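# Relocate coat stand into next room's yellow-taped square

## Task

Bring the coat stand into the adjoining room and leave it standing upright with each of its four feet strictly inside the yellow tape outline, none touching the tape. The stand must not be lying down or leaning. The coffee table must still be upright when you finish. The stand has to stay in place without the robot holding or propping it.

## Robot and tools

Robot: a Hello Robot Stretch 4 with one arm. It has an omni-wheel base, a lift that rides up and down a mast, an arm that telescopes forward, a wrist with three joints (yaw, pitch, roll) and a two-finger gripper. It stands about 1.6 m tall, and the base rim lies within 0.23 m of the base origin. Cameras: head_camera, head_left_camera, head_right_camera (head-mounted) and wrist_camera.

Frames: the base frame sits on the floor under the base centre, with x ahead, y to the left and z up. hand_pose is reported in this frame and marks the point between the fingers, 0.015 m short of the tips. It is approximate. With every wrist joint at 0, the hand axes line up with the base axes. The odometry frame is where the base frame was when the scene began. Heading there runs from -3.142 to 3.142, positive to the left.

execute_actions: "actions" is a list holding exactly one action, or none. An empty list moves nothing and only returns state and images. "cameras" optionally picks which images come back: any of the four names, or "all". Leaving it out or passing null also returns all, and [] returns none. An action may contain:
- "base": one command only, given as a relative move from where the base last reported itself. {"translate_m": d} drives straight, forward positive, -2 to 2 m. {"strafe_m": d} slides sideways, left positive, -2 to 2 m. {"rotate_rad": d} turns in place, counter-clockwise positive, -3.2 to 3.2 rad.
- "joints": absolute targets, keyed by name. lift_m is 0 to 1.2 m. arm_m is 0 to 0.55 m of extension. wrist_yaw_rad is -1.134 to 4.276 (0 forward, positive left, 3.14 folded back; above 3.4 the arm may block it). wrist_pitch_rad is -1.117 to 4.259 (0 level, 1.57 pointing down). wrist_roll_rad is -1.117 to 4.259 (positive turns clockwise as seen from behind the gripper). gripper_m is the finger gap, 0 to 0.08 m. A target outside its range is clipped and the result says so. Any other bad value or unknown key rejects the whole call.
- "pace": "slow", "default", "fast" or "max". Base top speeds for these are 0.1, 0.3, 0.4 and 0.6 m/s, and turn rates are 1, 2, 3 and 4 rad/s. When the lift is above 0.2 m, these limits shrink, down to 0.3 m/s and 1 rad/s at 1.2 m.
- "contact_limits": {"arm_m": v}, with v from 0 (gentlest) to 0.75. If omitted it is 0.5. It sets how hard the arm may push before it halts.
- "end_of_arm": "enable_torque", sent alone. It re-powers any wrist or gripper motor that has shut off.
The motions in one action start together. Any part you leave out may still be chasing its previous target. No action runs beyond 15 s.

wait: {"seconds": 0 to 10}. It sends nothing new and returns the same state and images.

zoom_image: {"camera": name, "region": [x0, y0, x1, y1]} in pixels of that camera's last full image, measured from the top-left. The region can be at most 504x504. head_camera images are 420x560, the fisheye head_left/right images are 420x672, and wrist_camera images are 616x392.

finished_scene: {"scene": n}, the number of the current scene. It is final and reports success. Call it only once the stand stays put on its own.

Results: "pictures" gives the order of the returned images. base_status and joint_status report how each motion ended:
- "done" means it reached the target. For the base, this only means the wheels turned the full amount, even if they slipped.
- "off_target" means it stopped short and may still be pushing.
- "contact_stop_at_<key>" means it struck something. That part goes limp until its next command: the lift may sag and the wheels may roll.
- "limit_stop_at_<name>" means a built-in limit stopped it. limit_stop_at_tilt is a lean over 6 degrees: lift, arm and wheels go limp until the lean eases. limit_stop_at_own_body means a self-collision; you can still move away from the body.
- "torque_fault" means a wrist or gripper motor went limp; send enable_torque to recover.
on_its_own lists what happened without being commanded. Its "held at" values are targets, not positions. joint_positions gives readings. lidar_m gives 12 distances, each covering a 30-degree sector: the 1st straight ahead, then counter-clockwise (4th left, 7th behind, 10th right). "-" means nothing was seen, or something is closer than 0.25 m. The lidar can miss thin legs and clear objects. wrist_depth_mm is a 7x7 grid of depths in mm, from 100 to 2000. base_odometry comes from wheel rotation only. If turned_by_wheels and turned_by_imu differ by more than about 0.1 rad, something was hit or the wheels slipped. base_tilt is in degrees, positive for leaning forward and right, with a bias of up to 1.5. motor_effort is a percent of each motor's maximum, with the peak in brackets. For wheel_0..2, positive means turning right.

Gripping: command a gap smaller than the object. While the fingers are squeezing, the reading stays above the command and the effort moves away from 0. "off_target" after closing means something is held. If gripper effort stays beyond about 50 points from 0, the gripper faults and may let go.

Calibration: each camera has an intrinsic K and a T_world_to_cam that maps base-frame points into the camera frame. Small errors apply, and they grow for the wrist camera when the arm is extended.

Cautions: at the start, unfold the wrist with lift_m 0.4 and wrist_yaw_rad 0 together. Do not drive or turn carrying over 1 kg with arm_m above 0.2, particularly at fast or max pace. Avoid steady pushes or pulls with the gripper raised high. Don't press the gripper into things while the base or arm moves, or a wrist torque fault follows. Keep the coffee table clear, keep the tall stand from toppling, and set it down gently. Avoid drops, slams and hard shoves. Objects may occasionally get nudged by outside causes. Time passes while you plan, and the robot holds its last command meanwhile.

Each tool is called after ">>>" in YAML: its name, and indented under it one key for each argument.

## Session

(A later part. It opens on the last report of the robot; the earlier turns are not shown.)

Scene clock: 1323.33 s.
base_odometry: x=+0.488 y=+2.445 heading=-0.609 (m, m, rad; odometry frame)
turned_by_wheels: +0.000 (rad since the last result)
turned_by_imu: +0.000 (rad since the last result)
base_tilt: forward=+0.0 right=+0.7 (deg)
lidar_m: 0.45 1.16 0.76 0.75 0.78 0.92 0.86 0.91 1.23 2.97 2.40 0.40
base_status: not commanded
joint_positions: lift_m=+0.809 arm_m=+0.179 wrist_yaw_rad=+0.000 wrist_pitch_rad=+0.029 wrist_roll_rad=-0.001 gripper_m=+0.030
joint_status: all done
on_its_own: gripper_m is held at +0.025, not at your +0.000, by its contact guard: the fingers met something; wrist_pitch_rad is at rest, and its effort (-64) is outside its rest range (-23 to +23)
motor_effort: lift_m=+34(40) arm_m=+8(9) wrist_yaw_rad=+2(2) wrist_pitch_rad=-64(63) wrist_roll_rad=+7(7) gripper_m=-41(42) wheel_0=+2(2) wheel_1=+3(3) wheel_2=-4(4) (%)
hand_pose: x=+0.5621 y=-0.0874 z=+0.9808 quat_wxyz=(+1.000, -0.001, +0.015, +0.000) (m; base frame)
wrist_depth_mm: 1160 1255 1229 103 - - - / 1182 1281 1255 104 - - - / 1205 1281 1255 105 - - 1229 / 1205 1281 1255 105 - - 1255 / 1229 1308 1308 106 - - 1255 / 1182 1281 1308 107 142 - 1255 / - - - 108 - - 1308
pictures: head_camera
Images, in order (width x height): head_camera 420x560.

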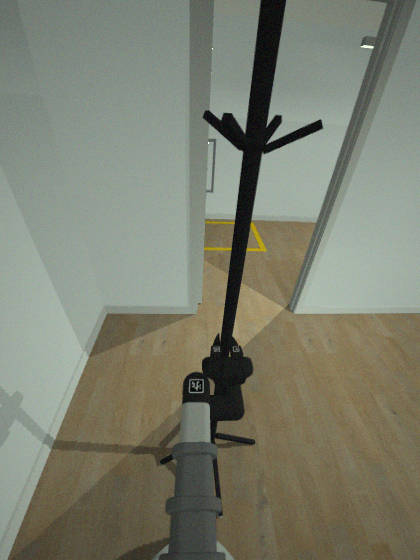

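>>> execute_actions:
  actions:
    - {"joints":{"lift_m":0.87},"pace":"slow"}
  cameras: ["head_camera"]

Scene clock: 1331.70 s.
base_odometry: x=+0.488 y=+2.445 heading=-0.609 (m, m, rad; odometry frame)
turned_by_wheels: +0.000 (rad since the last result)
turned_by_imu: +0.000 (rad since the last result)
base_tilt: forward=+0.0 right=+0.9 (deg)
lidar_m: 0.38 1.14 0.79 0.74 0.78 0.91 0.87 0.90 1.21 2.96 2.39 0.40
base_status: not commanded
joint_positions: lift_m=+0.869 arm_m=+0.179 wrist_yaw_rad=+0.000 wrist_pitch_rad=+0.030 wrist_roll_rad=-0.001 gripper_m=+0.030
joint_status: all done
on_its_own: gripper_m is held at +0.025, not at your +0.000, by its contact guard: the fingers met something; wrist_pitch_rad is at rest, and its effort (-65) is outside its rest range (-23 to +23)
motor_effort: lift_m=+34(39) arm_m=+8(7) wrist_yaw_rad=+1(1) wrist_pitch_rad=-65(67) wrist_roll_rad=+8(6) gripper_m=-39(39) wheel_0=+2(2) wheel_1=+3(3) wheel_2=-3(4) (%)
hand_pose: x=+0.5621 y=-0.0874 z=+1.0407 quat_wxyz=(+1.000, -0.001, +0.015, +0.000) (m; base frame)
wrist_depth_mm: 1160 1229 1229 103 - - - / 1138 1255 1255 104 - - - / 1229 1281 1255 104 - - 1229 / 1229 1308 1281 105 - - 1255 / 1229 1308 1281 106 - - 1281 / 1205 1281 1281 107 132 - 1255 / - - - 108 - - 1281
pictures: head_camera
Images, in order (width x height): head_camera 420x560.

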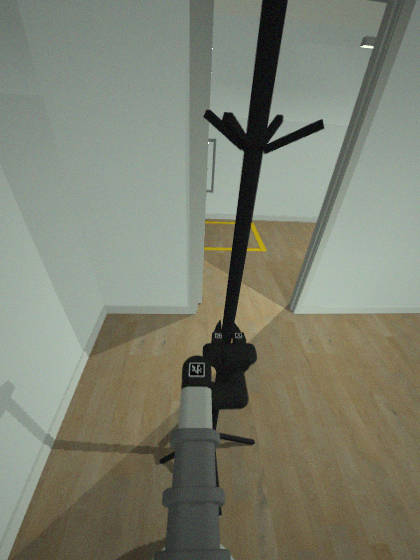

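>>> execute_actions:
  actions:
    - {"joints":{"lift_m":0.862},"pace":"slow"}
  cameras: []

>>> execute_actions:
  actions:
    - {"joints":{"gripper_m":0.06},"pace":"slow"}
  cameras: ["wrist_camera"]

Scene clock: 1342.93 s.
base_odometry: x=+0.488 y=+2.445 heading=-0.609 (m, m, rad; odometry frame)
turned_by_wheels: +0.000 (rad since the last result)
turned_by_imu: +0.000 (rad since the last result)
base_tilt: forward=+0.0 right=+0.8 (deg)
lidar_m: 0.44 1.15 0.78 0.74 0.78 0.91 0.86 0.89 1.23 2.96 2.38 0.40
base_status: not commanded
joint_positions: lift_m=+0.862 arm_m=+0.179 wrist_yaw_rad=+0.003 wrist_pitch_rad=+0.020 wrist_roll_rad=-0.001 gripper_m=+0.030
joint_status: all done
on_its_own: gripper_m is held at +0.025, not at your +0.000, by its contact guard: the fingers met something; wrist_pitch_rad is at rest, and its effort (-38) is outside its rest range (-23 to +23)
motor_effort: lift_m=+21(33) arm_m=+8(8) wrist_yaw_rad=-5(6) wrist_pitch_rad=-38(64) wrist_roll_rad=+7(7) gripper_m=-40(40) wheel_0=+2(2) wheel_1=+3(3) wheel_2=-3(3) (%)
hand_pose: x=+0.5624 y=-0.0869 z=+1.0358 quat_wxyz=(+1.000, -0.001, +0.010, +0.001) (m; base frame)
wrist_depth_mm: 1160 1308 1255 105 - - - / 1160 1255 1255 106 - - - / 1182 1281 1255 106 - - 1255 / 1205 1255 1255 106 - - 1255 / 1205 1281 1255 107 - - 1229 / 1182 1308 1281 107 142 - 1281 / - - - 108 - - 1281
pictures: none
No camera images: the call's "cameras" was empty. Leave "cameras" out to get every camera's image.

Scene clock: 1344.13 s.
base_odometry: x=+0.488 y=+2.445 heading=-0.609 (m, m, rad; odometry frame)
turned_by_wheels: +0.000 (rad since the last result)
turned_by_imu: +0.000 (rad since the last result)
base_tilt: forward=+0.1 right=+0.9 (deg)
lidar_m: 0.45 1.14 0.78 0.73 0.78 0.93 0.86 0.91 1.24 2.96 2.38 0.38
base_status: not commanded
joint_positions: lift_m=+0.862 arm_m=+0.179 wrist_yaw_rad=+0.000 wrist_pitch_rad=+0.011 wrist_roll_rad=+0.000 gripper_m=+0.060
joint_status: all done
motor_effort: lift_m=+21(21) arm_m=+8(8) wrist_yaw_rad=+1(10) wrist_pitch_rad=-9(37) wrist_roll_rad=+5(7) gripper_m=+2(40) wheel_0=+2(2) wheel_1=+3(3) wheel_2=-2(3) (%)
hand_pose: x=+0.5622 y=-0.0873 z=+1.0379 quat_wxyz=(+1.000, +0.000, +0.005, +0.000) (m; base frame)
wrist_depth_mm: 1138 1255 1281 107 - - - / 1160 1281 1255 107 - - - / 1182 1281 1229 107 - - 1281 / 1205 1281 1255 107 - - 1255 / 1205 1255 1281 108 - - 1255 / 1205 1281 154 108 - - 1255 / - - - 109 - - -
pictures: wrist_camera
camera_calibration (this result's frames):
wrist_camera: T_world_to_cam=[[0.0429367, -0.99773, 0.0518743, -0.158288], [-0.0084929, -0.0522848, -0.998596, 1.09046], [0.999042, 0.0424359, -0.0107186, -0.394747], [0, 0, 0, 1]] pos_world=[0.410426, -0.0841631, 1.09291]
Images, in order (width x height): wrist_camera 616x392.

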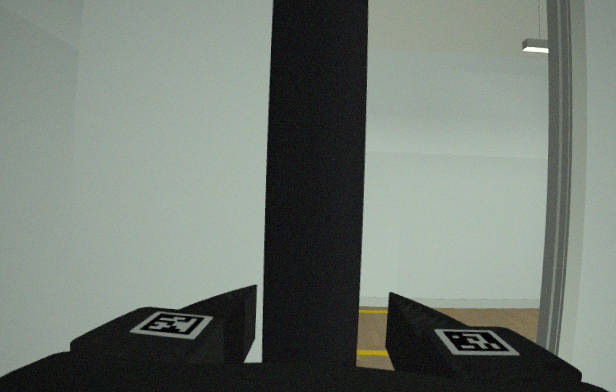

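>>> execute_actions:
  actions:
    - {"joints":{"arm_m":0.153,"lift_m":0.72,"gripper_m":0.07},"pace":"slow"}
  cameras: ["wrist_camera"]

Scene clock: 1350.83 s.
base_odometry: x=+0.488 y=+2.445 heading=-0.609 (m, m, rad; odometry frame)
turned_by_wheels: +0.000 (rad since the last result)
turned_by_imu: +0.000 (rad since the last result)
base_tilt: forward=+0.0 right=+0.9 (deg)
lidar_m: 0.45 1.16 0.75 0.74 0.77 0.92 0.87 0.91 1.22 2.97 2.39 0.39
base_status: not commanded
joint_positions: lift_m=+0.720 arm_m=+0.155 wrist_yaw_rad=+0.000 wrist_pitch_rad=+0.010 wrist_roll_rad=+0.000 gripper_m=+0.070
joint_status: all done
motor_effort: lift_m=+16(21) arm_m=-9(10) wrist_yaw_rad=+1(1) wrist_pitch_rad=-10(10) wrist_roll_rad=+4(3) gripper_m=+2(1) wheel_0=+2(2) wheel_1=+3(3) wheel_2=-2(2) (%)
hand_pose: x=+0.5382 y=-0.0874 z=+0.8963 quat_wxyz=(+1.000, +0.000, +0.005, +0.000) (m; base frame)
wrist_depth_mm: 1160 1308 1281 132 - - 1336 / 1160 1308 1308 132 - - 1336 / 1160 1281 1281 132 - - 1281 / 1205 1336 1281 133 - - 1255 / 1255 1308 1281 133 - - 1255 / 1182 1308 166 133 - - 1281 / - - 144 133 - - -
pictures: wrist_camera
camera_calibration (this result's frames):
wrist_camera: T_world_to_cam=[[0.0428498, -0.997734, 0.0518741, -0.149882], [-0.00838241, -0.052279, -0.998597, 0.948832], [0.999046, 0.0423549, -0.0106036, -0.37232], [0, 0, 0, 1]] pos_world=[0.386341, -0.0841683, 0.951328]
Images, in order (width x height): wrist_camera 616x392.

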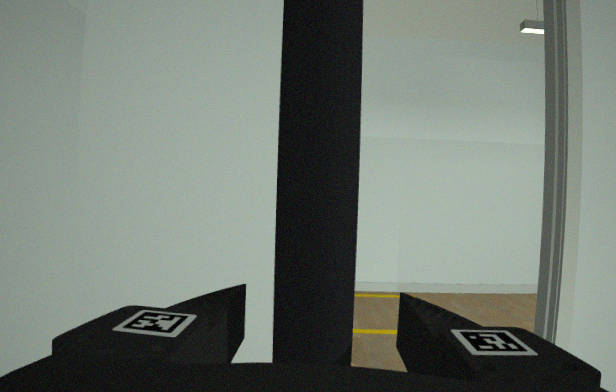

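>>> execute_actions:
  actions:
    - {"joints":{"gripper_m":0.0},"pace":"max"}
  cameras: ["wrist_camera"]

Scene clock: 1354.77 s.
base_odometry: x=+0.488 y=+2.445 heading=-0.609 (m, m, rad; odometry frame)
turned_by_wheels: +0.000 (rad since the last result)
turned_by_imu: +0.000 (rad since the last result)
base_tilt: forward=+0.0 right=+0.7 (deg)
lidar_m: 0.42 1.17 0.78 0.74 0.79 0.91 0.87 0.90 1.20 2.98 2.39 0.39
base_status: not commanded
joint_positions: lift_m=+0.720 arm_m=+0.154 wrist_yaw_rad=+0.005 wrist_pitch_rad=+0.010 wrist_roll_rad=+0.000 gripper_m=+0.029
joint_status: gripper_m off_target (ended at +0.029, target +0.000)
on_its_own: gripper_m is held at +0.023, not at your +0.000, by its contact guard: the fingers met something
motor_effort: lift_m=+16(16) arm_m=-8(9) wrist_yaw_rad=-11(12) wrist_pitch_rad=-9(8) wrist_roll_rad=+3(0) gripper_m=-47(79) wheel_0=+2(2) wheel_1=+3(3) wheel_2=-2(2) (%)
hand_pose: x=+0.5384 y=-0.0864 z=+0.8964 quat_wxyz=(+1.000, +0.000, +0.005, +0.002) (m; base frame)
wrist_depth_mm: 1118 1336 1255 132 - - - / 1160 1336 1308 132 - - - / 1160 1308 1336 132 - - 1281 / 1182 1308 1308 132 - - 1281 / 1182 1308 1281 132 - - 1308 / 1160 1336 1308 132 145 - 1281 / - - - 132 - - 1281
pictures: wrist_camera
camera_calibration (this result's frames):
wrist_camera: T_world_to_cam=[[0.0471353, -0.997562, 0.0514586, -0.150897], [-0.00784003, -0.0518837, -0.998622, 0.948714], [0.998858, 0.0466669, -0.0102665, -0.372387], [0, 0, 0, 1]] pos_world=[0.386512, -0.0839279, 0.951349]
Images, in order (width x height): wrist_camera 616x392.

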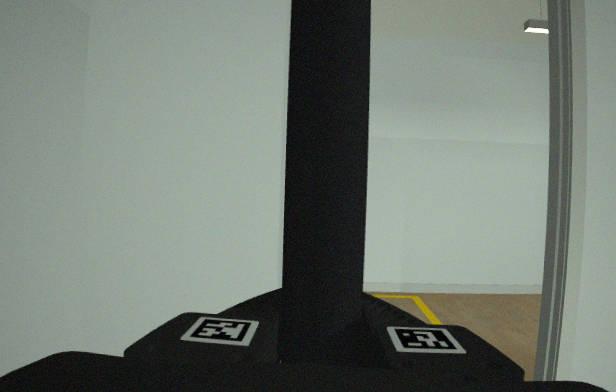

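>>> execute_actions:
  actions:
    - {"joints":{"lift_m":0.76,"wrist_yaw_rad":0.006},"pace":"slow"}
  cameras: ["head_camera"]

Scene clock: 1361.30 s.
base_odometry: x=+0.488 y=+2.445 heading=-0.609 (m, m, rad; odometry frame)
turned_by_wheels: +0.000 (rad since the last result)
turned_by_imu: +0.000 (rad since the last result)
base_tilt: forward=-0.1 right=+0.8 (deg)
lidar_m: 0.40 1.17 0.78 0.75 0.78 0.91 0.87 0.90 1.24 2.95 2.38 0.35
base_status: not commanded
joint_positions: lift_m=+0.759 arm_m=+0.154 wrist_yaw_rad=+0.006 wrist_pitch_rad=+0.033 wrist_roll_rad=+0.000 gripper_m=+0.029
joint_status: all done
on_its_own: gripper_m is held at +0.023, not at your +0.000, by its contact guard: the fingers met something; wrist_pitch_rad is at rest, and its effort (-75) is outside its rest range (-23 to +23)
motor_effort: lift_m=+34(33) arm_m=-8(8) wrist_yaw_rad=+1(8) wrist_pitch_rad=-75(82) wrist_roll_rad=+4(7) gripper_m=-46(46) wheel_0=+2(2) wheel_1=+3(2) wheel_2=-2(2) (%)
hand_pose: x=+0.5384 y=-0.0861 z=+0.9300 quat_wxyz=(+1.000, +0.000, +0.017, +0.003) (m; base frame)
wrist_depth_mm: 1182 1308 1255 127 - - - / 1160 1281 1281 128 - - - / 1182 1336 1281 129 - - 1255 / 1182 1308 1308 129 - - 1281 / 1182 1336 1308 130 - - 1281 / 1182 1336 1308 132 144 - 1308 / - - - 132 - - 1281
pictures: head_camera
Images, in order (width x height): head_camera 420x560.

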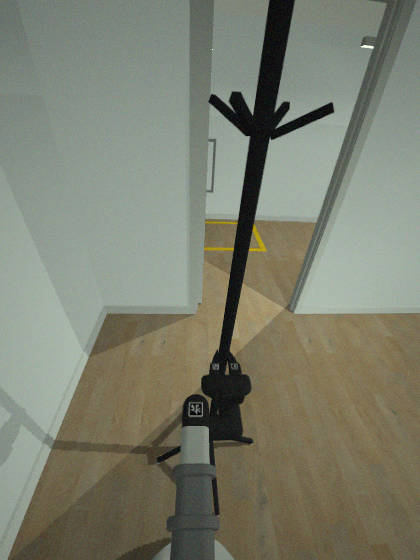

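>>> execute_actions:
  actions:
    - {"joints":{"lift_m":0.81},"pace":"slow"}
  cameras: ["head_camera"]

Scene clock: 1365.93 s.
base_odometry: x=+0.488 y=+2.445 heading=-0.609 (m, m, rad; odometry frame)
turned_by_wheels: +0.000 (rad since the last result)
turned_by_imu: +0.000 (rad since the last result)
base_tilt: forward=+0.0 right=+0.8 (deg)
lidar_m: 0.35 0.52 0.80 0.73 0.77 0.92 0.86 0.91 1.23 2.96 2.40 0.36
base_status: not commanded
joint_positions: lift_m=+0.809 arm_m=+0.154 wrist_yaw_rad=+0.006 wrist_pitch_rad=+0.033 wrist_roll_rad=+0.000 gripper_m=+0.029
joint_status: all done
on_its_own: gripper_m is held at +0.023, not at your +0.000, by its contact guard: the fingers met something; wrist_pitch_rad is at rest, and its effort (-74) is outside its rest range (-23 to +23)
motor_effort: lift_m=+34(30) arm_m=-8(8) wrist_yaw_rad=+1(1) wrist_pitch_rad=-74(76) wrist_roll_rad=+4(5) gripper_m=-46(46) wheel_0=+2(2) wheel_1=+3(2) wheel_2=-2(2) (%)
hand_pose: x=+0.5384 y=-0.0861 z=+0.9801 quat_wxyz=(+1.000, +0.000, +0.016, +0.003) (m; base frame)
wrist_depth_mm: 1138 1308 1308 127 - - - / 1160 1308 1281 128 - - - / 1160 1281 1281 129 - - 1255 / 1205 1336 1308 129 - - 1255 / 1182 1336 1308 130 - - 1255 / 1182 1336 1308 132 145 - 1308 / - - - 132 - - 1281
pictures: head_camera
Images, in order (width x height): head_camera 420x560.

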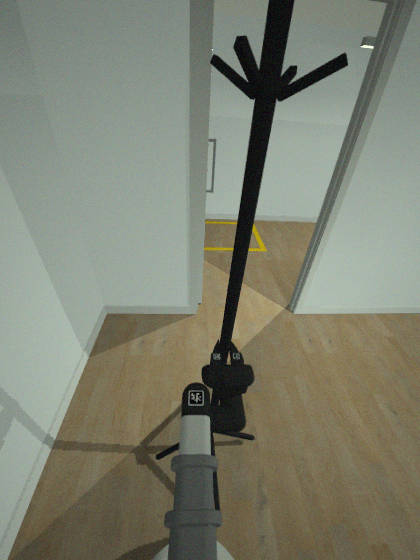

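>>> execute_actions:
  actions:
    - {"base":{"strafe_m":-0.05},"pace":"slow"}
  cameras: ["head_camera"]

Scene clock: 1373.17 s.
base_odometry: x=+0.460 y=+2.404 heading=-0.609 (m, m, rad; odometry frame)
turned_by_wheels: +0.000 (rad since the last result)
turned_by_imu: +0.000 (rad since the last result)
base_tilt: forward=+0.0 right=+0.7 (deg)
lidar_m: 0.38 0.52 0.83 0.78 0.83 0.91 0.85 0.90 1.22 2.93 2.38 0.36
base_status: done
joint_positions: lift_m=+0.809 arm_m=+0.154 wrist_yaw_rad=+0.006 wrist_pitch_rad=+0.033 wrist_roll_rad=+0.000 gripper_m=+0.029
joint_status: not commanded
on_its_own: gripper_m is held at +0.023, not at your +0.000, by its contact guard: the fingers met something; wrist_pitch_rad is at rest, and its effort (-74) is outside its rest range (-23 to +23)
motor_effort: lift_m=+35(35) arm_m=-8(8) wrist_yaw_rad=+1(1) wrist_pitch_rad=-74(74) wrist_roll_rad=+4(5) gripper_m=-46(46) wheel_0=+3(7) wheel_1=-4(7) wheel_2=+0(1) (%)
hand_pose: x=+0.5383 y=-0.0861 z=+0.9800 quat_wxyz=(+1.000, +0.000, +0.016, +0.003) (m; base frame)
wrist_depth_mm: 1205 1308 1281 128 - - 1255 / 1229 1281 1281 128 - - 1229 / 1281 1308 1308 129 - - 1255 / 1308 1336 1336 129 - - 1229 / 1255 1336 1308 131 - - 1255 / 1255 1366 1308 132 145 - 1281 / - - - 132 - - 1281
pictures: head_camera
Images, in order (width x height): head_camera 420x560.

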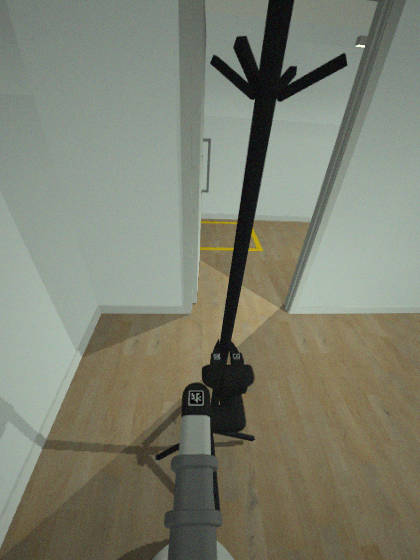

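Stable. Continue strafing slowly.

>>> execute_actions:
  actions:
    - {"base":{"strafe_m":-0.34},"pace":"slow"}
  cameras: ["head_camera","wrist_camera"]

Scene clock: 1380.80 s.
base_odometry: x=+0.265 y=+2.125 heading=-0.610 (m, m, rad; odometry frame)
turned_by_wheels: +0.000 (rad since the last result)
turned_by_imu: +0.000 (rad since the last result)
base_tilt: forward=+0.2 right=+0.9 (deg)
lidar_m: 0.35 0.53 1.23 1.12 1.18 0.91 0.85 0.91 1.21 2.57 2.40 0.36
base_status: done
joint_positions: lift_m=+0.809 arm_m=+0.154 wrist_yaw_rad=+0.006 wrist_pitch_rad=+0.033 wrist_roll_rad=+0.000 gripper_m=+0.029
joint_status: not commanded
on_its_own: gripper_m is held at +0.023, not at your +0.000, by its contact guard: the fingers met something; wrist_pitch_rad is at rest, and its effort (-74) is outside its rest range (-23 to +23)
motor_effort: lift_m=+35(35) arm_m=-8(8) wrist_yaw_rad=+2(0) wrist_pitch_rad=-74(74) wrist_roll_rad=+3(5) gripper_m=-46(46) wheel_0=+2(7) wheel_1=-3(7) wheel_2=-2(2) (%)
hand_pose: x=+0.5384 y=-0.0861 z=+0.9800 quat_wxyz=(+1.000, +0.000, +0.016, +0.003) (m; base frame)
wrist_depth_mm: 1336 1308 1499 127 - 1205 1205 / 1308 1281 1576 128 - 1255 1229 / 1366 1308 1464 129 - 1229 1229 / 1308 1308 1499 130 - 1281 1255 / 1366 1336 1537 131 - 1308 1281 / 1336 1366 1336 132 145 1281 1255 / - - - 132 - - 1308
pictures: head_camera, wrist_camera
camera_calibration (this result's frames):
wrist_camera: T_world_to_cam=[[0.0499719, -0.997452, 0.0509243, -0.155841], [-0.0305862, -0.0524924, -0.998153, 1.04396], [0.998282, 0.048322, -0.0331314, -0.348682], [0, 0, 0, 1]] pos_world=[0.387801, -0.0837944, 1.03842]
Images, in order (width x height): head_camera 420x560, wrist_camera 616x392.

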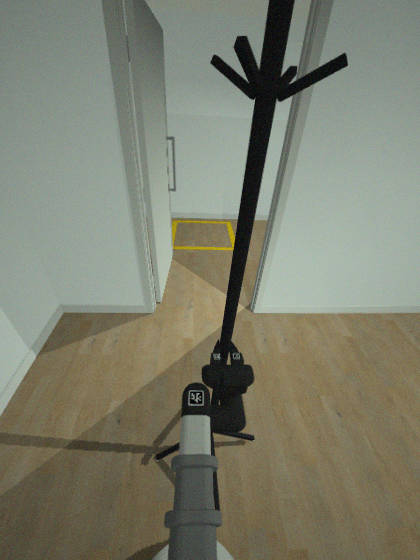

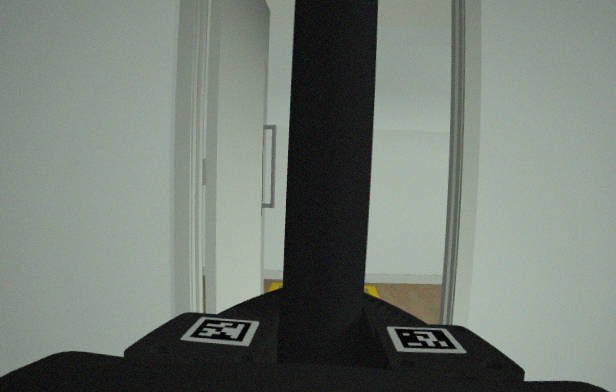

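>>> execute_actions:
  actions:
    - {"base":{"translate_m":1.0},"pace":"slow"}
  cameras: ["head_camera","head_left_camera","head_right_camera"]

action 0: "base": translate_m = 1.0 would last too long for one action: at the pace "slow" translate_m can be at most 0.766 in either direction: name a faster pace, or command the rest in another action

>>> execute_actions:
  actions:
    - {"base":{"translate_m":0.76},"pace":"slow"}
  cameras: ["head_camera","wrist_camera"]

Scene clock: 1418.73 s.
base_odometry: x=+0.888 y=+1.690 heading=-0.609 (m, m, rad; odometry frame)
turned_by_wheels: +0.000 (rad since the last result)
turned_by_imu: -0.002 (rad since the last result)
base_tilt: forward=+0.0 right=+0.9 (deg)
lidar_m: 0.37 0.50 1.24 1.19 1.24 1.63 1.62 1.67 2.24 2.56 1.31 0.31
base_status: done
joint_positions: lift_m=+0.809 arm_m=+0.154 wrist_yaw_rad=+0.006 wrist_pitch_rad=+0.033 wrist_roll_rad=+0.000 gripper_m=+0.029
joint_status: not commanded
on_its_own: gripper_m is held at +0.023, not at your +0.000, by its contact guard: the fingers met something; wrist_pitch_rad is at rest, and its effort (-73) is outside its rest range (-23 to +23)
motor_effort: lift_m=+35(35) arm_m=-8(8) wrist_yaw_rad=+1(1) wrist_pitch_rad=-73(74) wrist_roll_rad=+5(4) gripper_m=-46(47) wheel_0=+2(5) wheel_1=+4(6) wheel_2=-2(6) (%)
hand_pose: x=+0.5384 y=-0.0861 z=+0.9800 quat_wxyz=(+1.000, +0.000, +0.016, +0.003) (m; base frame)
wrist_depth_mm: 615 768 1336 128 - - - / 615 778 1397 128 - - - / 627 798 1464 129 - - - / 634 809 1464 129 - - - / 634 809 1430 131 - - - / 634 798 1098 131 145 - - / - - - 132 - - -
pictures: head_camera, wrist_camera
camera_calibration (this result's frames):
wrist_camera: T_world_to_cam=[[0.0500469, -0.997448, 0.0509101, -0.155851], [-0.0305823, -0.0524806, -0.998154, 1.04396], [0.998279, 0.0483976, -0.0331308, -0.348681], [0, 0, 0, 1]] pos_world=[0.387808, -0.0837905, 1.03842]
Images, in order (width x height): head_camera 420x560, wrist_camera 616x392.

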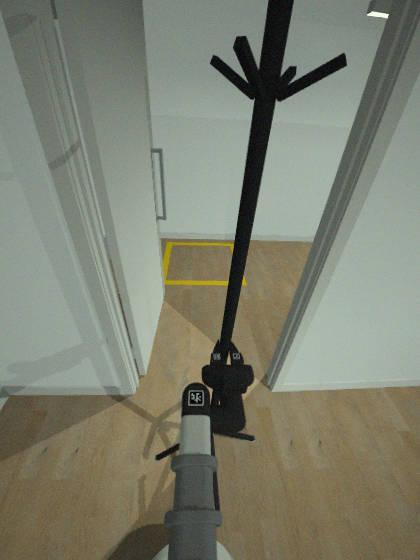

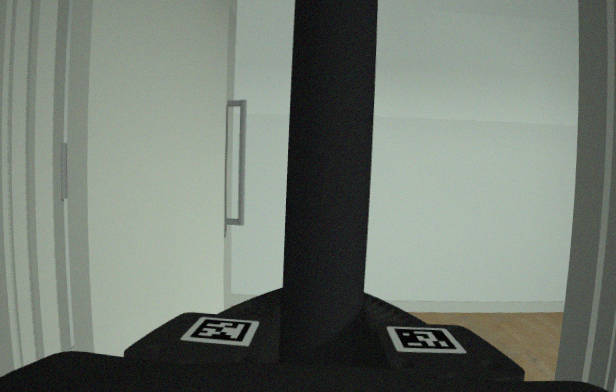

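>>> execute_actions:
  actions:
    - {"base":{"translate_m":0.76},"pace":"slow"}
  cameras: ["head_camera","head_left_camera","head_right_camera"]

Scene clock: 1437.27 s.
base_odometry: x=+1.512 y=+1.255 heading=-0.609 (m, m, rad; odometry frame)
turned_by_wheels: +0.000 (rad since the last result)
turned_by_imu: -0.002 (rad since the last result)
base_tilt: forward=-0.1 right=+0.8 (deg)
lidar_m: 0.35 0.49 0.41 0.42 1.26 1.67 2.36 2.48 2.64 0.55 0.50 0.28
base_status: done
joint_positions: lift_m=+0.809 arm_m=+0.154 wrist_yaw_rad=+0.006 wrist_pitch_rad=+0.033 wrist_roll_rad=+0.000 gripper_m=+0.029
joint_status: not commanded
on_its_own: gripper_m is held at +0.023, not at your +0.000, by its contact guard: the fingers met something; wrist_pitch_rad is at rest, and its effort (-73) is outside its rest range (-23 to +23)
motor_effort: lift_m=+34(35) arm_m=-8(8) wrist_yaw_rad=+1(0) wrist_pitch_rad=-73(74) wrist_roll_rad=+4(4) gripper_m=-45(46) wheel_0=+2(5) wheel_1=+4(5) wheel_2=-3(6) (%)
hand_pose: x=+0.5384 y=-0.0861 z=+0.9800 quat_wxyz=(+1.000, +0.000, +0.016, +0.003) (m; base frame)
wrist_depth_mm: 535 707 - 128 - - 1921 / 535 715 1983 128 1983 1921 1983 / 544 732 1983 129 - - 1983 / 554 732 - 130 1983 1983 1983 / 559 732 - 130 - - - / 554 778 - 132 145 - - / - - - 132 - - -
pictures: head_camera, head_left_camera, head_right_camera
Images, in order (width x height): head_camera 420x560, head_left_camera 420x672, head_right_camera 420x672.

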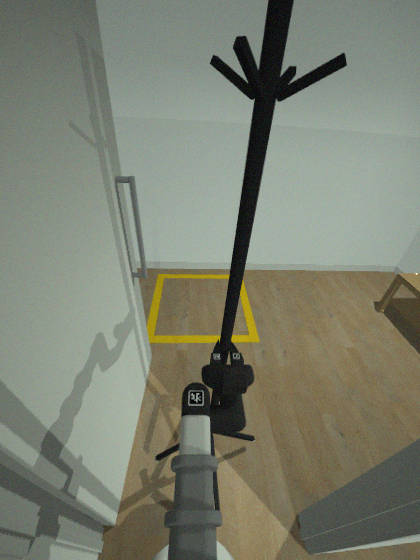

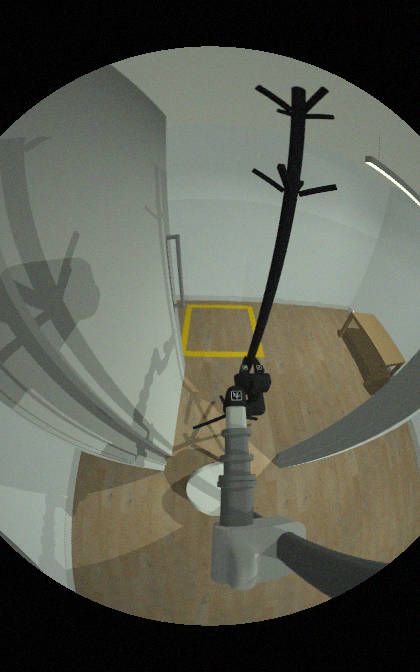

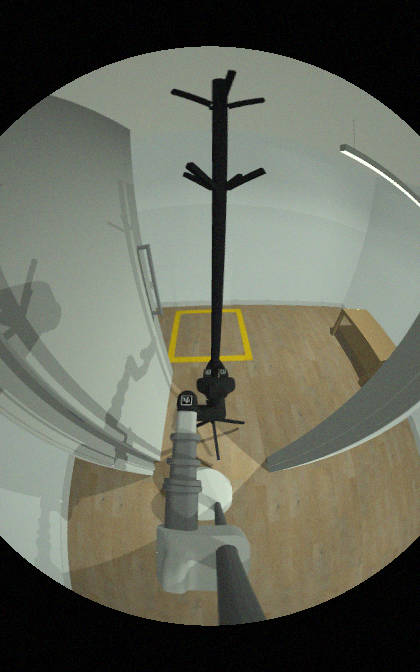

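>>> zoom_image:
  camera: "head_camera"
  region: [130, 255, 280, 360]

Region (130, 255, 280, 360) of head_camera's 420x560 image, scaled by 3.360, with more detail than that image has; it fills the top 353 rows of this view, and the rest is white.

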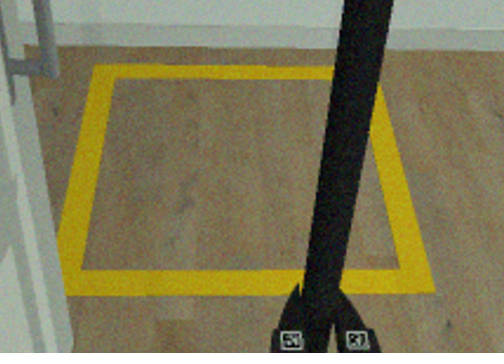

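>>> execute_actions:
  actions:
    - {"base":{"translate_m":0.76},"pace":"slow"}
  cameras: ["head_camera","head_left_camera","head_right_camera"]

Scene clock: 1477.93 s.
base_odometry: x=+2.135 y=+0.821 heading=-0.609 (m, m, rad; odometry frame)
turned_by_wheels: +0.000 (rad since the last result)
turned_by_imu: -0.002 (rad since the last result)
base_tilt: forward=-0.1 right=+0.8 (deg)
lidar_m: 0.37 0.40 0.35 0.32 0.35 0.50 3.19 0.72 0.70 1.80 1.84 0.33
base_status: done
joint_positions: lift_m=+0.809 arm_m=+0.154 wrist_yaw_rad=+0.006 wrist_pitch_rad=+0.033 wrist_roll_rad=+0.000 gripper_m=+0.029
joint_status: not commanded
on_its_own: gripper_m is held at +0.023, not at your +0.000, by its contact guard: the fingers met something; wrist_pitch_rad is at rest, and its effort (-73) is outside its rest range (-23 to +23)
motor_effort: lift_m=+34(34) arm_m=-8(8) wrist_yaw_rad=+0(1) wrist_pitch_rad=-73(76) wrist_roll_rad=+4(4) gripper_m=-45(45) wheel_0=+3(5) wheel_1=+4(6) wheel_2=-4(7) (%)
hand_pose: x=+0.5384 y=-0.0861 z=+0.9800 quat_wxyz=(+1.000, +0.000, +0.016, +0.003) (m; base frame)
wrist_depth_mm: 1255 1281 1255 128 1205 1205 1205 / 1308 1205 1255 128 1229 1205 1205 / 1281 1281 1255 129 1205 1229 1205 / 1281 1281 1281 129 1229 1229 1229 / 1255 1308 1336 131 1255 1255 1229 / 1336 1308 1281 132 145 1255 1255 / - - - 132 - - 1255
pictures: head_camera, head_left_camera, head_right_camera
Images, in order (width x height): head_camera 420x560, head_left_camera 420x672, head_right_camera 420x672.

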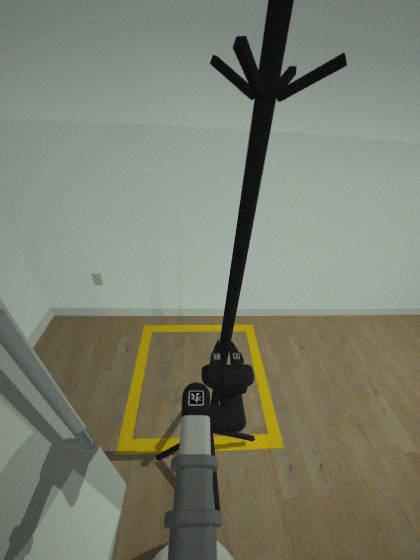

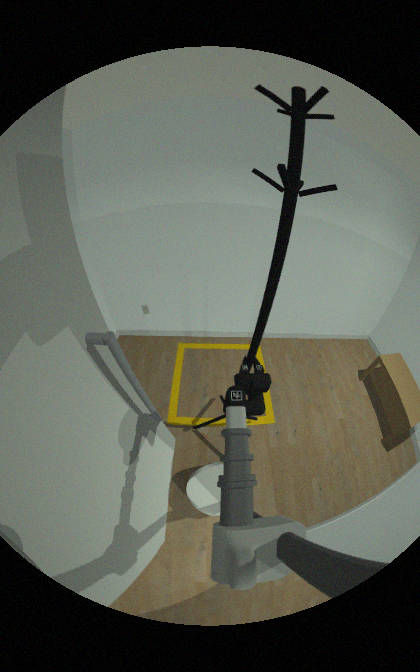

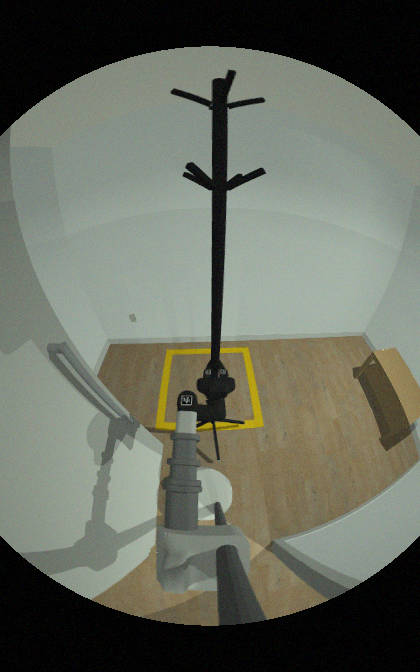

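>>> zoom_image:
  camera: "head_camera"
  region: [100, 300, 300, 480]

Region (100, 300, 300, 480) of head_camera's 420x560 image, scaled by 2.520, with more detail than that image has; it fills the top 454 rows of this view, and the rest is white.

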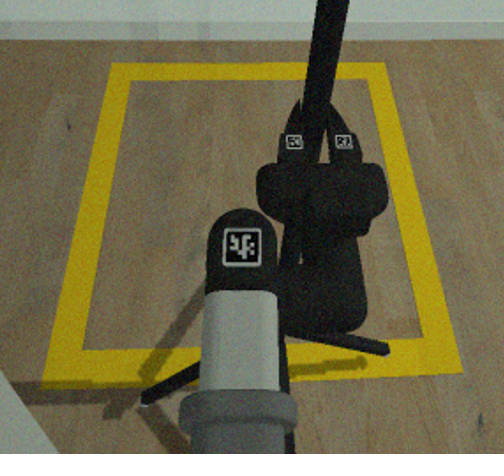

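>>> execute_actions:
  actions:
    - {"base":{"translate_m":0.47},"pace":"slow"}
  cameras: ["head_camera","head_left_camera","head_right_camera"]

Scene clock: 1507.37 s.
base_odometry: x=+2.520 y=+0.552 heading=-0.609 (m, m, rad; odometry frame)
turned_by_wheels: +0.000 (rad since the last result)
turned_by_imu: -0.001 (rad since the last result)
base_tilt: forward=+0.0 right=+0.7 (deg)
lidar_m: 0.35 0.53 1.31 0.33 0.30 0.48 3.70 1.09 1.35 1.80 1.69 0.36
base_status: done
joint_positions: lift_m=+0.809 arm_m=+0.154 wrist_yaw_rad=+0.006 wrist_pitch_rad=+0.033 wrist_roll_rad=+0.000 gripper_m=+0.029
joint_status: not commanded
on_its_own: gripper_m is held at +0.023, not at your +0.000, by its contact guard: the fingers met something; wrist_pitch_rad is at rest, and its effort (-74) is outside its rest range (-23 to +23)
motor_effort: lift_m=+35(35) arm_m=-8(8) wrist_yaw_rad=+2(1) wrist_pitch_rad=-74(75) wrist_roll_rad=+4(4) gripper_m=-46(46) wheel_0=+3(5) wheel_1=+4(6) wheel_2=-3(8) (%)
hand_pose: x=+0.5384 y=-0.0861 z=+0.9800 quat_wxyz=(+1.000, +0.000, +0.017, +0.003) (m; base frame)
wrist_depth_mm: 778 759 759 127 750 723 732 / 768 768 768 128 750 741 741 / 778 778 788 128 750 741 741 / 798 778 768 129 768 759 750 / 798 788 788 131 768 768 759 / 798 798 778 131 145 768 759 / - - - 132 - - 768
pictures: head_camera, head_left_camera, head_right_camera
Images, in order (width x height): head_camera 420x560, head_left_camera 420x672, head_right_camera 420x672.

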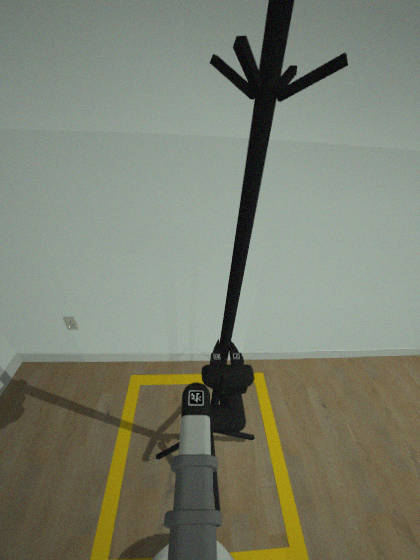

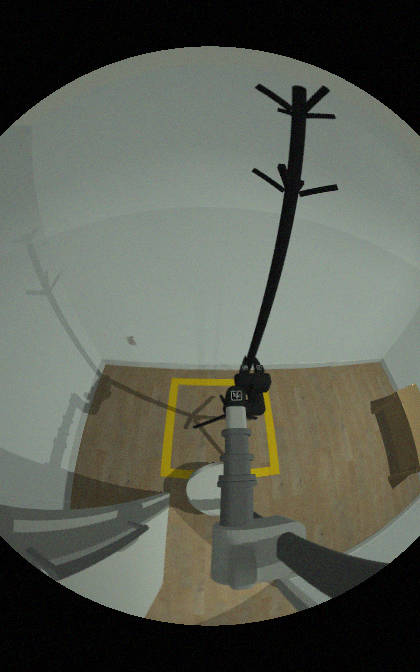

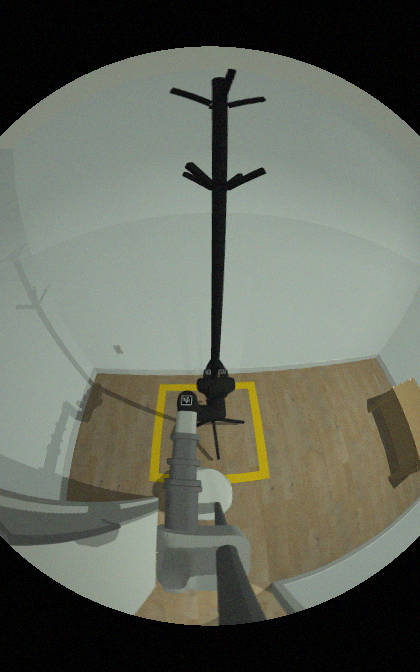

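>>> execute_actions:
  actions:
    - {"joints":{"lift_m":0.735},"pace":"slow"}
  cameras: ["head_camera"]

Scene clock: 1518.67 s.
base_odometry: x=+2.520 y=+0.552 heading=-0.609 (m, m, rad; odometry frame)
turned_by_wheels: +0.000 (rad since the last result)
turned_by_imu: +0.000 (rad since the last result)
base_tilt: forward=+0.0 right=+0.9 (deg)
lidar_m: 0.38 1.17 1.30 0.34 0.27 0.48 3.67 1.07 1.37 1.80 1.68 0.35
base_status: not commanded
joint_positions: lift_m=+0.735 arm_m=+0.154 wrist_yaw_rad=+0.008 wrist_pitch_rad=+0.025 wrist_roll_rad=+0.000 gripper_m=+0.029
joint_status: all done
on_its_own: gripper_m is held at +0.023, not at your +0.000, by its contact guard: the fingers met something; wrist_pitch_rad is at rest, and its effort (-51) is outside its rest range (-23 to +23)
motor_effort: lift_m=+23(37) arm_m=-7(8) wrist_yaw_rad=-5(5) wrist_pitch_rad=-51(74) wrist_roll_rad=+4(4) gripper_m=-46(47) wheel_0=+3(3) wheel_1=+3(4) wheel_2=-4(3) (%)
hand_pose: x=+0.5385 y=-0.0856 z=+0.9077 quat_wxyz=(+1.000, +0.000, +0.013, +0.004) (m; base frame)
wrist_depth_mm: 778 759 759 129 741 732 732 / 778 778 768 129 750 741 732 / 778 778 768 129 759 750 741 / 788 788 778 130 759 750 741 / 798 798 778 131 768 750 750 / 809 798 798 132 145 759 759 / - - - 132 - - 768
pictures: head_camera
Images, in order (width x height): head_camera 420x560.

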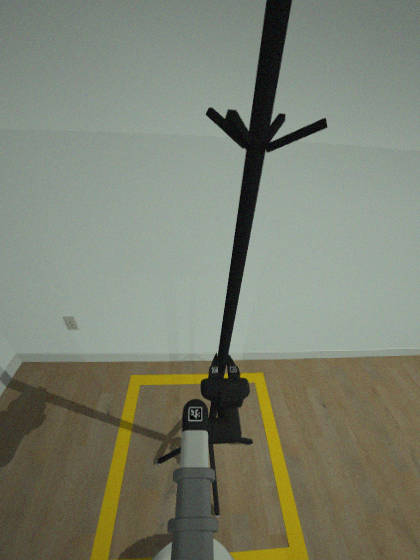

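Feet are beginning to touch. Lower a bit more to unload.

>>> execute_actions:
  actions:
    - {"joints":{"lift_m":0.724},"pace":"slow"}
  cameras: []

Scene clock: 1522.30 s.
base_odometry: x=+2.520 y=+0.552 heading=-0.608 (m, m, rad; odometry frame)
turned_by_wheels: +0.000 (rad since the last result)
turned_by_imu: +0.000 (rad since the last result)
base_tilt: forward=-0.1 right=+0.7 (deg)
lidar_m: 0.39 1.18 1.31 0.33 0.26 0.50 3.68 1.08 1.36 1.80 1.69 0.37
base_status: not commanded
joint_positions: lift_m=+0.724 arm_m=+0.154 wrist_yaw_rad=+0.013 wrist_pitch_rad=+0.010 wrist_roll_rad=+0.000 gripper_m=+0.029
joint_status: all done
on_its_own: gripper_m is held at +0.023, not at your +0.000, by its contact guard: the fingers met something; wrist_yaw_rad is at rest, and its effort (-18) is outside its rest range (-13 to +13)
motor_effort: lift_m=+16(17) arm_m=-7(7) wrist_yaw_rad=-18(18) wrist_pitch_rad=-9(51) wrist_roll_rad=+4(5) gripper_m=-46(46) wheel_0=+4(4) wheel_1=+3(3) wheel_2=-2(3) (%)
hand_pose: x=+0.5389 y=-0.0847 z=+0.9004 quat_wxyz=(+1.000, +0.000, +0.005, +0.006) (m; base frame)
wrist_depth_mm: 788 788 768 132 741 741 741 / 788 798 778 132 759 750 750 / 798 778 778 132 759 750 732 / 798 778 778 132 768 750 750 / 809 798 788 132 759 750 741 / 798 778 788 132 145 750 750 / - - - 132 - - 750
pictures: none
No camera images: the call's "cameras" was empty. Leave "cameras" out to get every camera's image.

Fully unloaded. Open slowly.

>>> execute_actions:
  actions:
    - {"joints":{"gripper_m":0.08},"pace":"slow"}
  cameras: ["head_camera","wrist_camera"]

Scene clock: 1527.13 s.
base_odometry: x=+2.520 y=+0.552 heading=-0.609 (m, m, rad; odometry frame)
turned_by_wheels: +0.000 (rad since the last result)
turned_by_imu: +0.000 (rad since the last result)
base_tilt: forward=-0.1 right=+0.9 (deg)
lidar_m: 0.39 1.17 1.33 0.35 0.29 0.49 3.68 1.08 1.36 1.79 1.69 0.36
base_status: not commanded
joint_positions: lift_m=+0.724 arm_m=+0.154 wrist_yaw_rad=+0.006 wrist_pitch_rad=+0.011 wrist_roll_rad=+0.000 gripper_m=+0.080
joint_status: all done
motor_effort: lift_m=+17(17) arm_m=-7(7) wrist_yaw_rad=+1(18) wrist_pitch_rad=-10(15) wrist_roll_rad=+4(5) gripper_m=+1(44) wheel_0=+3(4) wheel_1=+3(4) wheel_2=-1(2) (%)
hand_pose: x=+0.5384 y=-0.0861 z=+0.9002 quat_wxyz=(+1.000, +0.000, +0.005, +0.003) (m; base frame)
wrist_depth_mm: 778 778 778 134 750 741 741 / 788 778 768 134 759 759 723 / 788 778 768 133 759 750 741 / 788 788 768 134 768 759 750 / 798 788 788 135 759 759 759 / 809 798 144 135 778 750 750 / - - 138 138 768 - -
pictures: head_camera, wrist_camera
camera_calibration (this result's frames):
wrist_camera: T_world_to_cam=[[0.0488777, -0.997457, 0.051871, -0.15203], [-0.00818684, -0.0523314, -0.998596, 0.952677], [0.998771, 0.0483844, -0.0107239, -0.371799], [0, 0, 0, 1]] pos_world=[0.386573, -0.0837992, 0.955238]
Images, in order (width x height): head_camera 420x560, wrist_camera 616x392.

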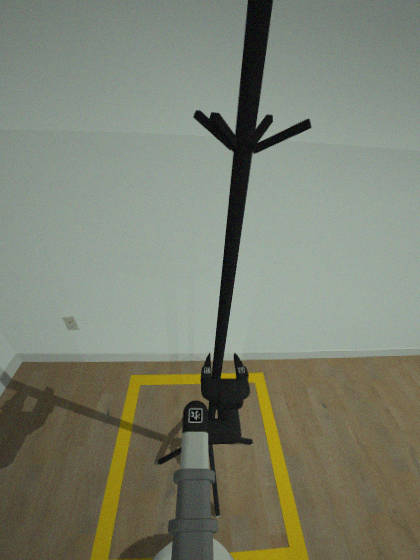

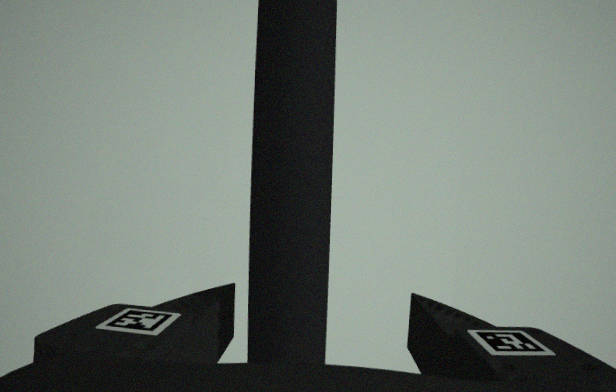

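>>> execute_actions:
  actions:
    - {"base":{"translate_m":-0.55},"joints":{"arm_m":0.02}}
  cameras: ["head_camera","head_left_camera","head_right_camera"]

Scene clock: 1535.77 s.
base_odometry: x=+2.069 y=+0.867 heading=-0.609 (m, m, rad; odometry frame)
turned_by_wheels: +0.000 (rad since the last result)
turned_by_imu: +0.001 (rad since the last result)
base_tilt: forward=+0.1 right=+0.9 (deg)
lidar_m: 0.95 0.46 0.36 0.33 0.34 0.50 3.10 0.72 0.65 1.52 1.87 1.77
base_status: done
joint_positions: lift_m=+0.724 arm_m=+0.022 wrist_yaw_rad=+0.006 wrist_pitch_rad=+0.010 wrist_roll_rad=+0.000 gripper_m=+0.080
joint_status: all done
motor_effort: lift_m=+17(17) arm_m=-9(9) wrist_yaw_rad=+2(1) wrist_pitch_rad=-9(10) wrist_roll_rad=+4(5) gripper_m=+1(2) wheel_0=-2(6) wheel_1=-1(6) wheel_2=-1(10) (%)
hand_pose: x=+0.4056 y=-0.0862 z=+0.9003 quat_wxyz=(+1.000, +0.000, +0.005, +0.003) (m; base frame)
wrist_depth_mm: 1537 1499 1499 1499 1464 1464 1397 / 1537 1499 1464 1430 1464 1499 1430 / 1537 1499 1499 1464 1464 1499 1397 / 1537 1464 1499 1464 1464 1537 1430 / 1537 1499 1499 1499 1464 1464 1430 / 1537 1499 164 1499 1499 1464 1397 / - - 145 1499 1464 - -
pictures: head_camera, head_left_camera, head_right_camera
Images, in order (width x height): head_camera 420x560, head_left_camera 420x672, head_right_camera 420x672.

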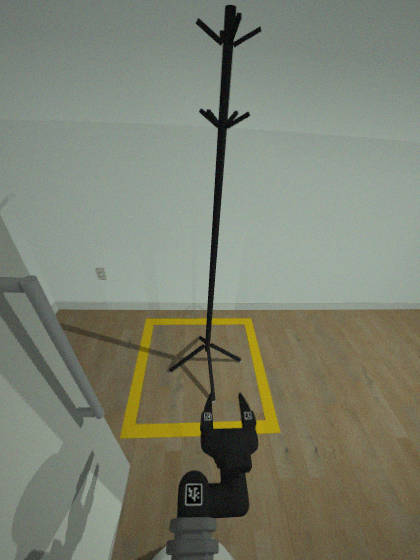

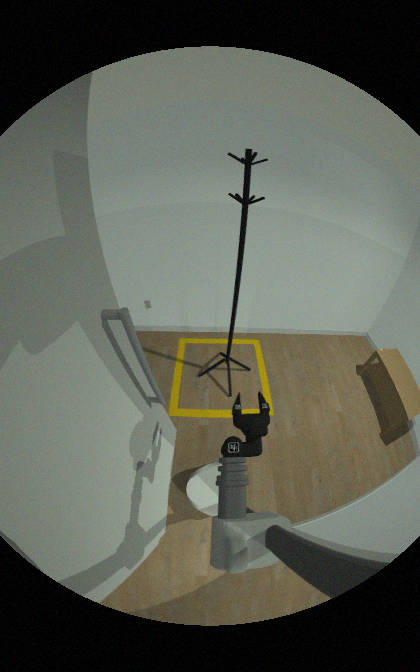

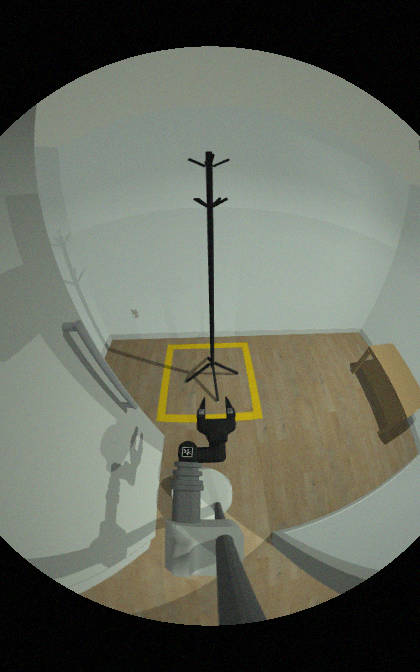

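>>> zoom_image:
  camera: "head_camera"
  region: [110, 305, 290, 445]

>>> zoom_image:
  camera: "head_right_camera"
  region: [330, 330, 420, 450]

Region (110, 305, 290, 445) of head_camera's 420x560 image, scaled by 2.800, with more detail than that image has.

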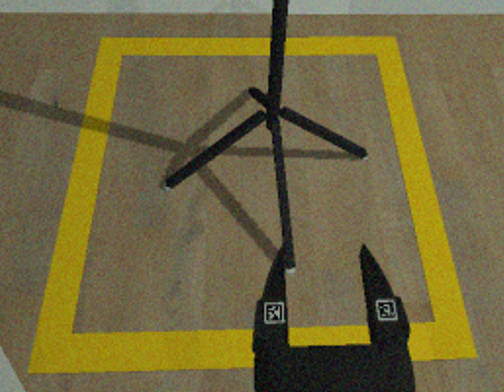

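Region (330, 330, 420, 450) of head_right_camera's 420x672 image, scaled by 4.200, with more detail than that image has; it fills the left 378 columns of this view, and the rest is white.

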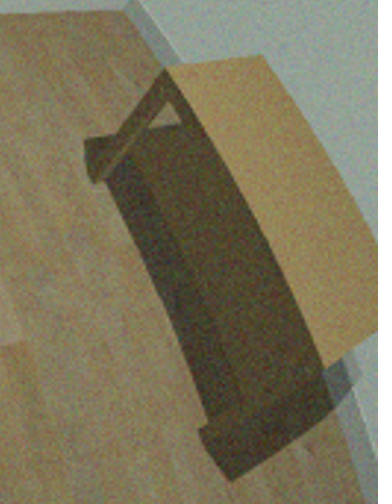

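>>> finished_scene:
  scene: 1

The scene is finished: the task was done.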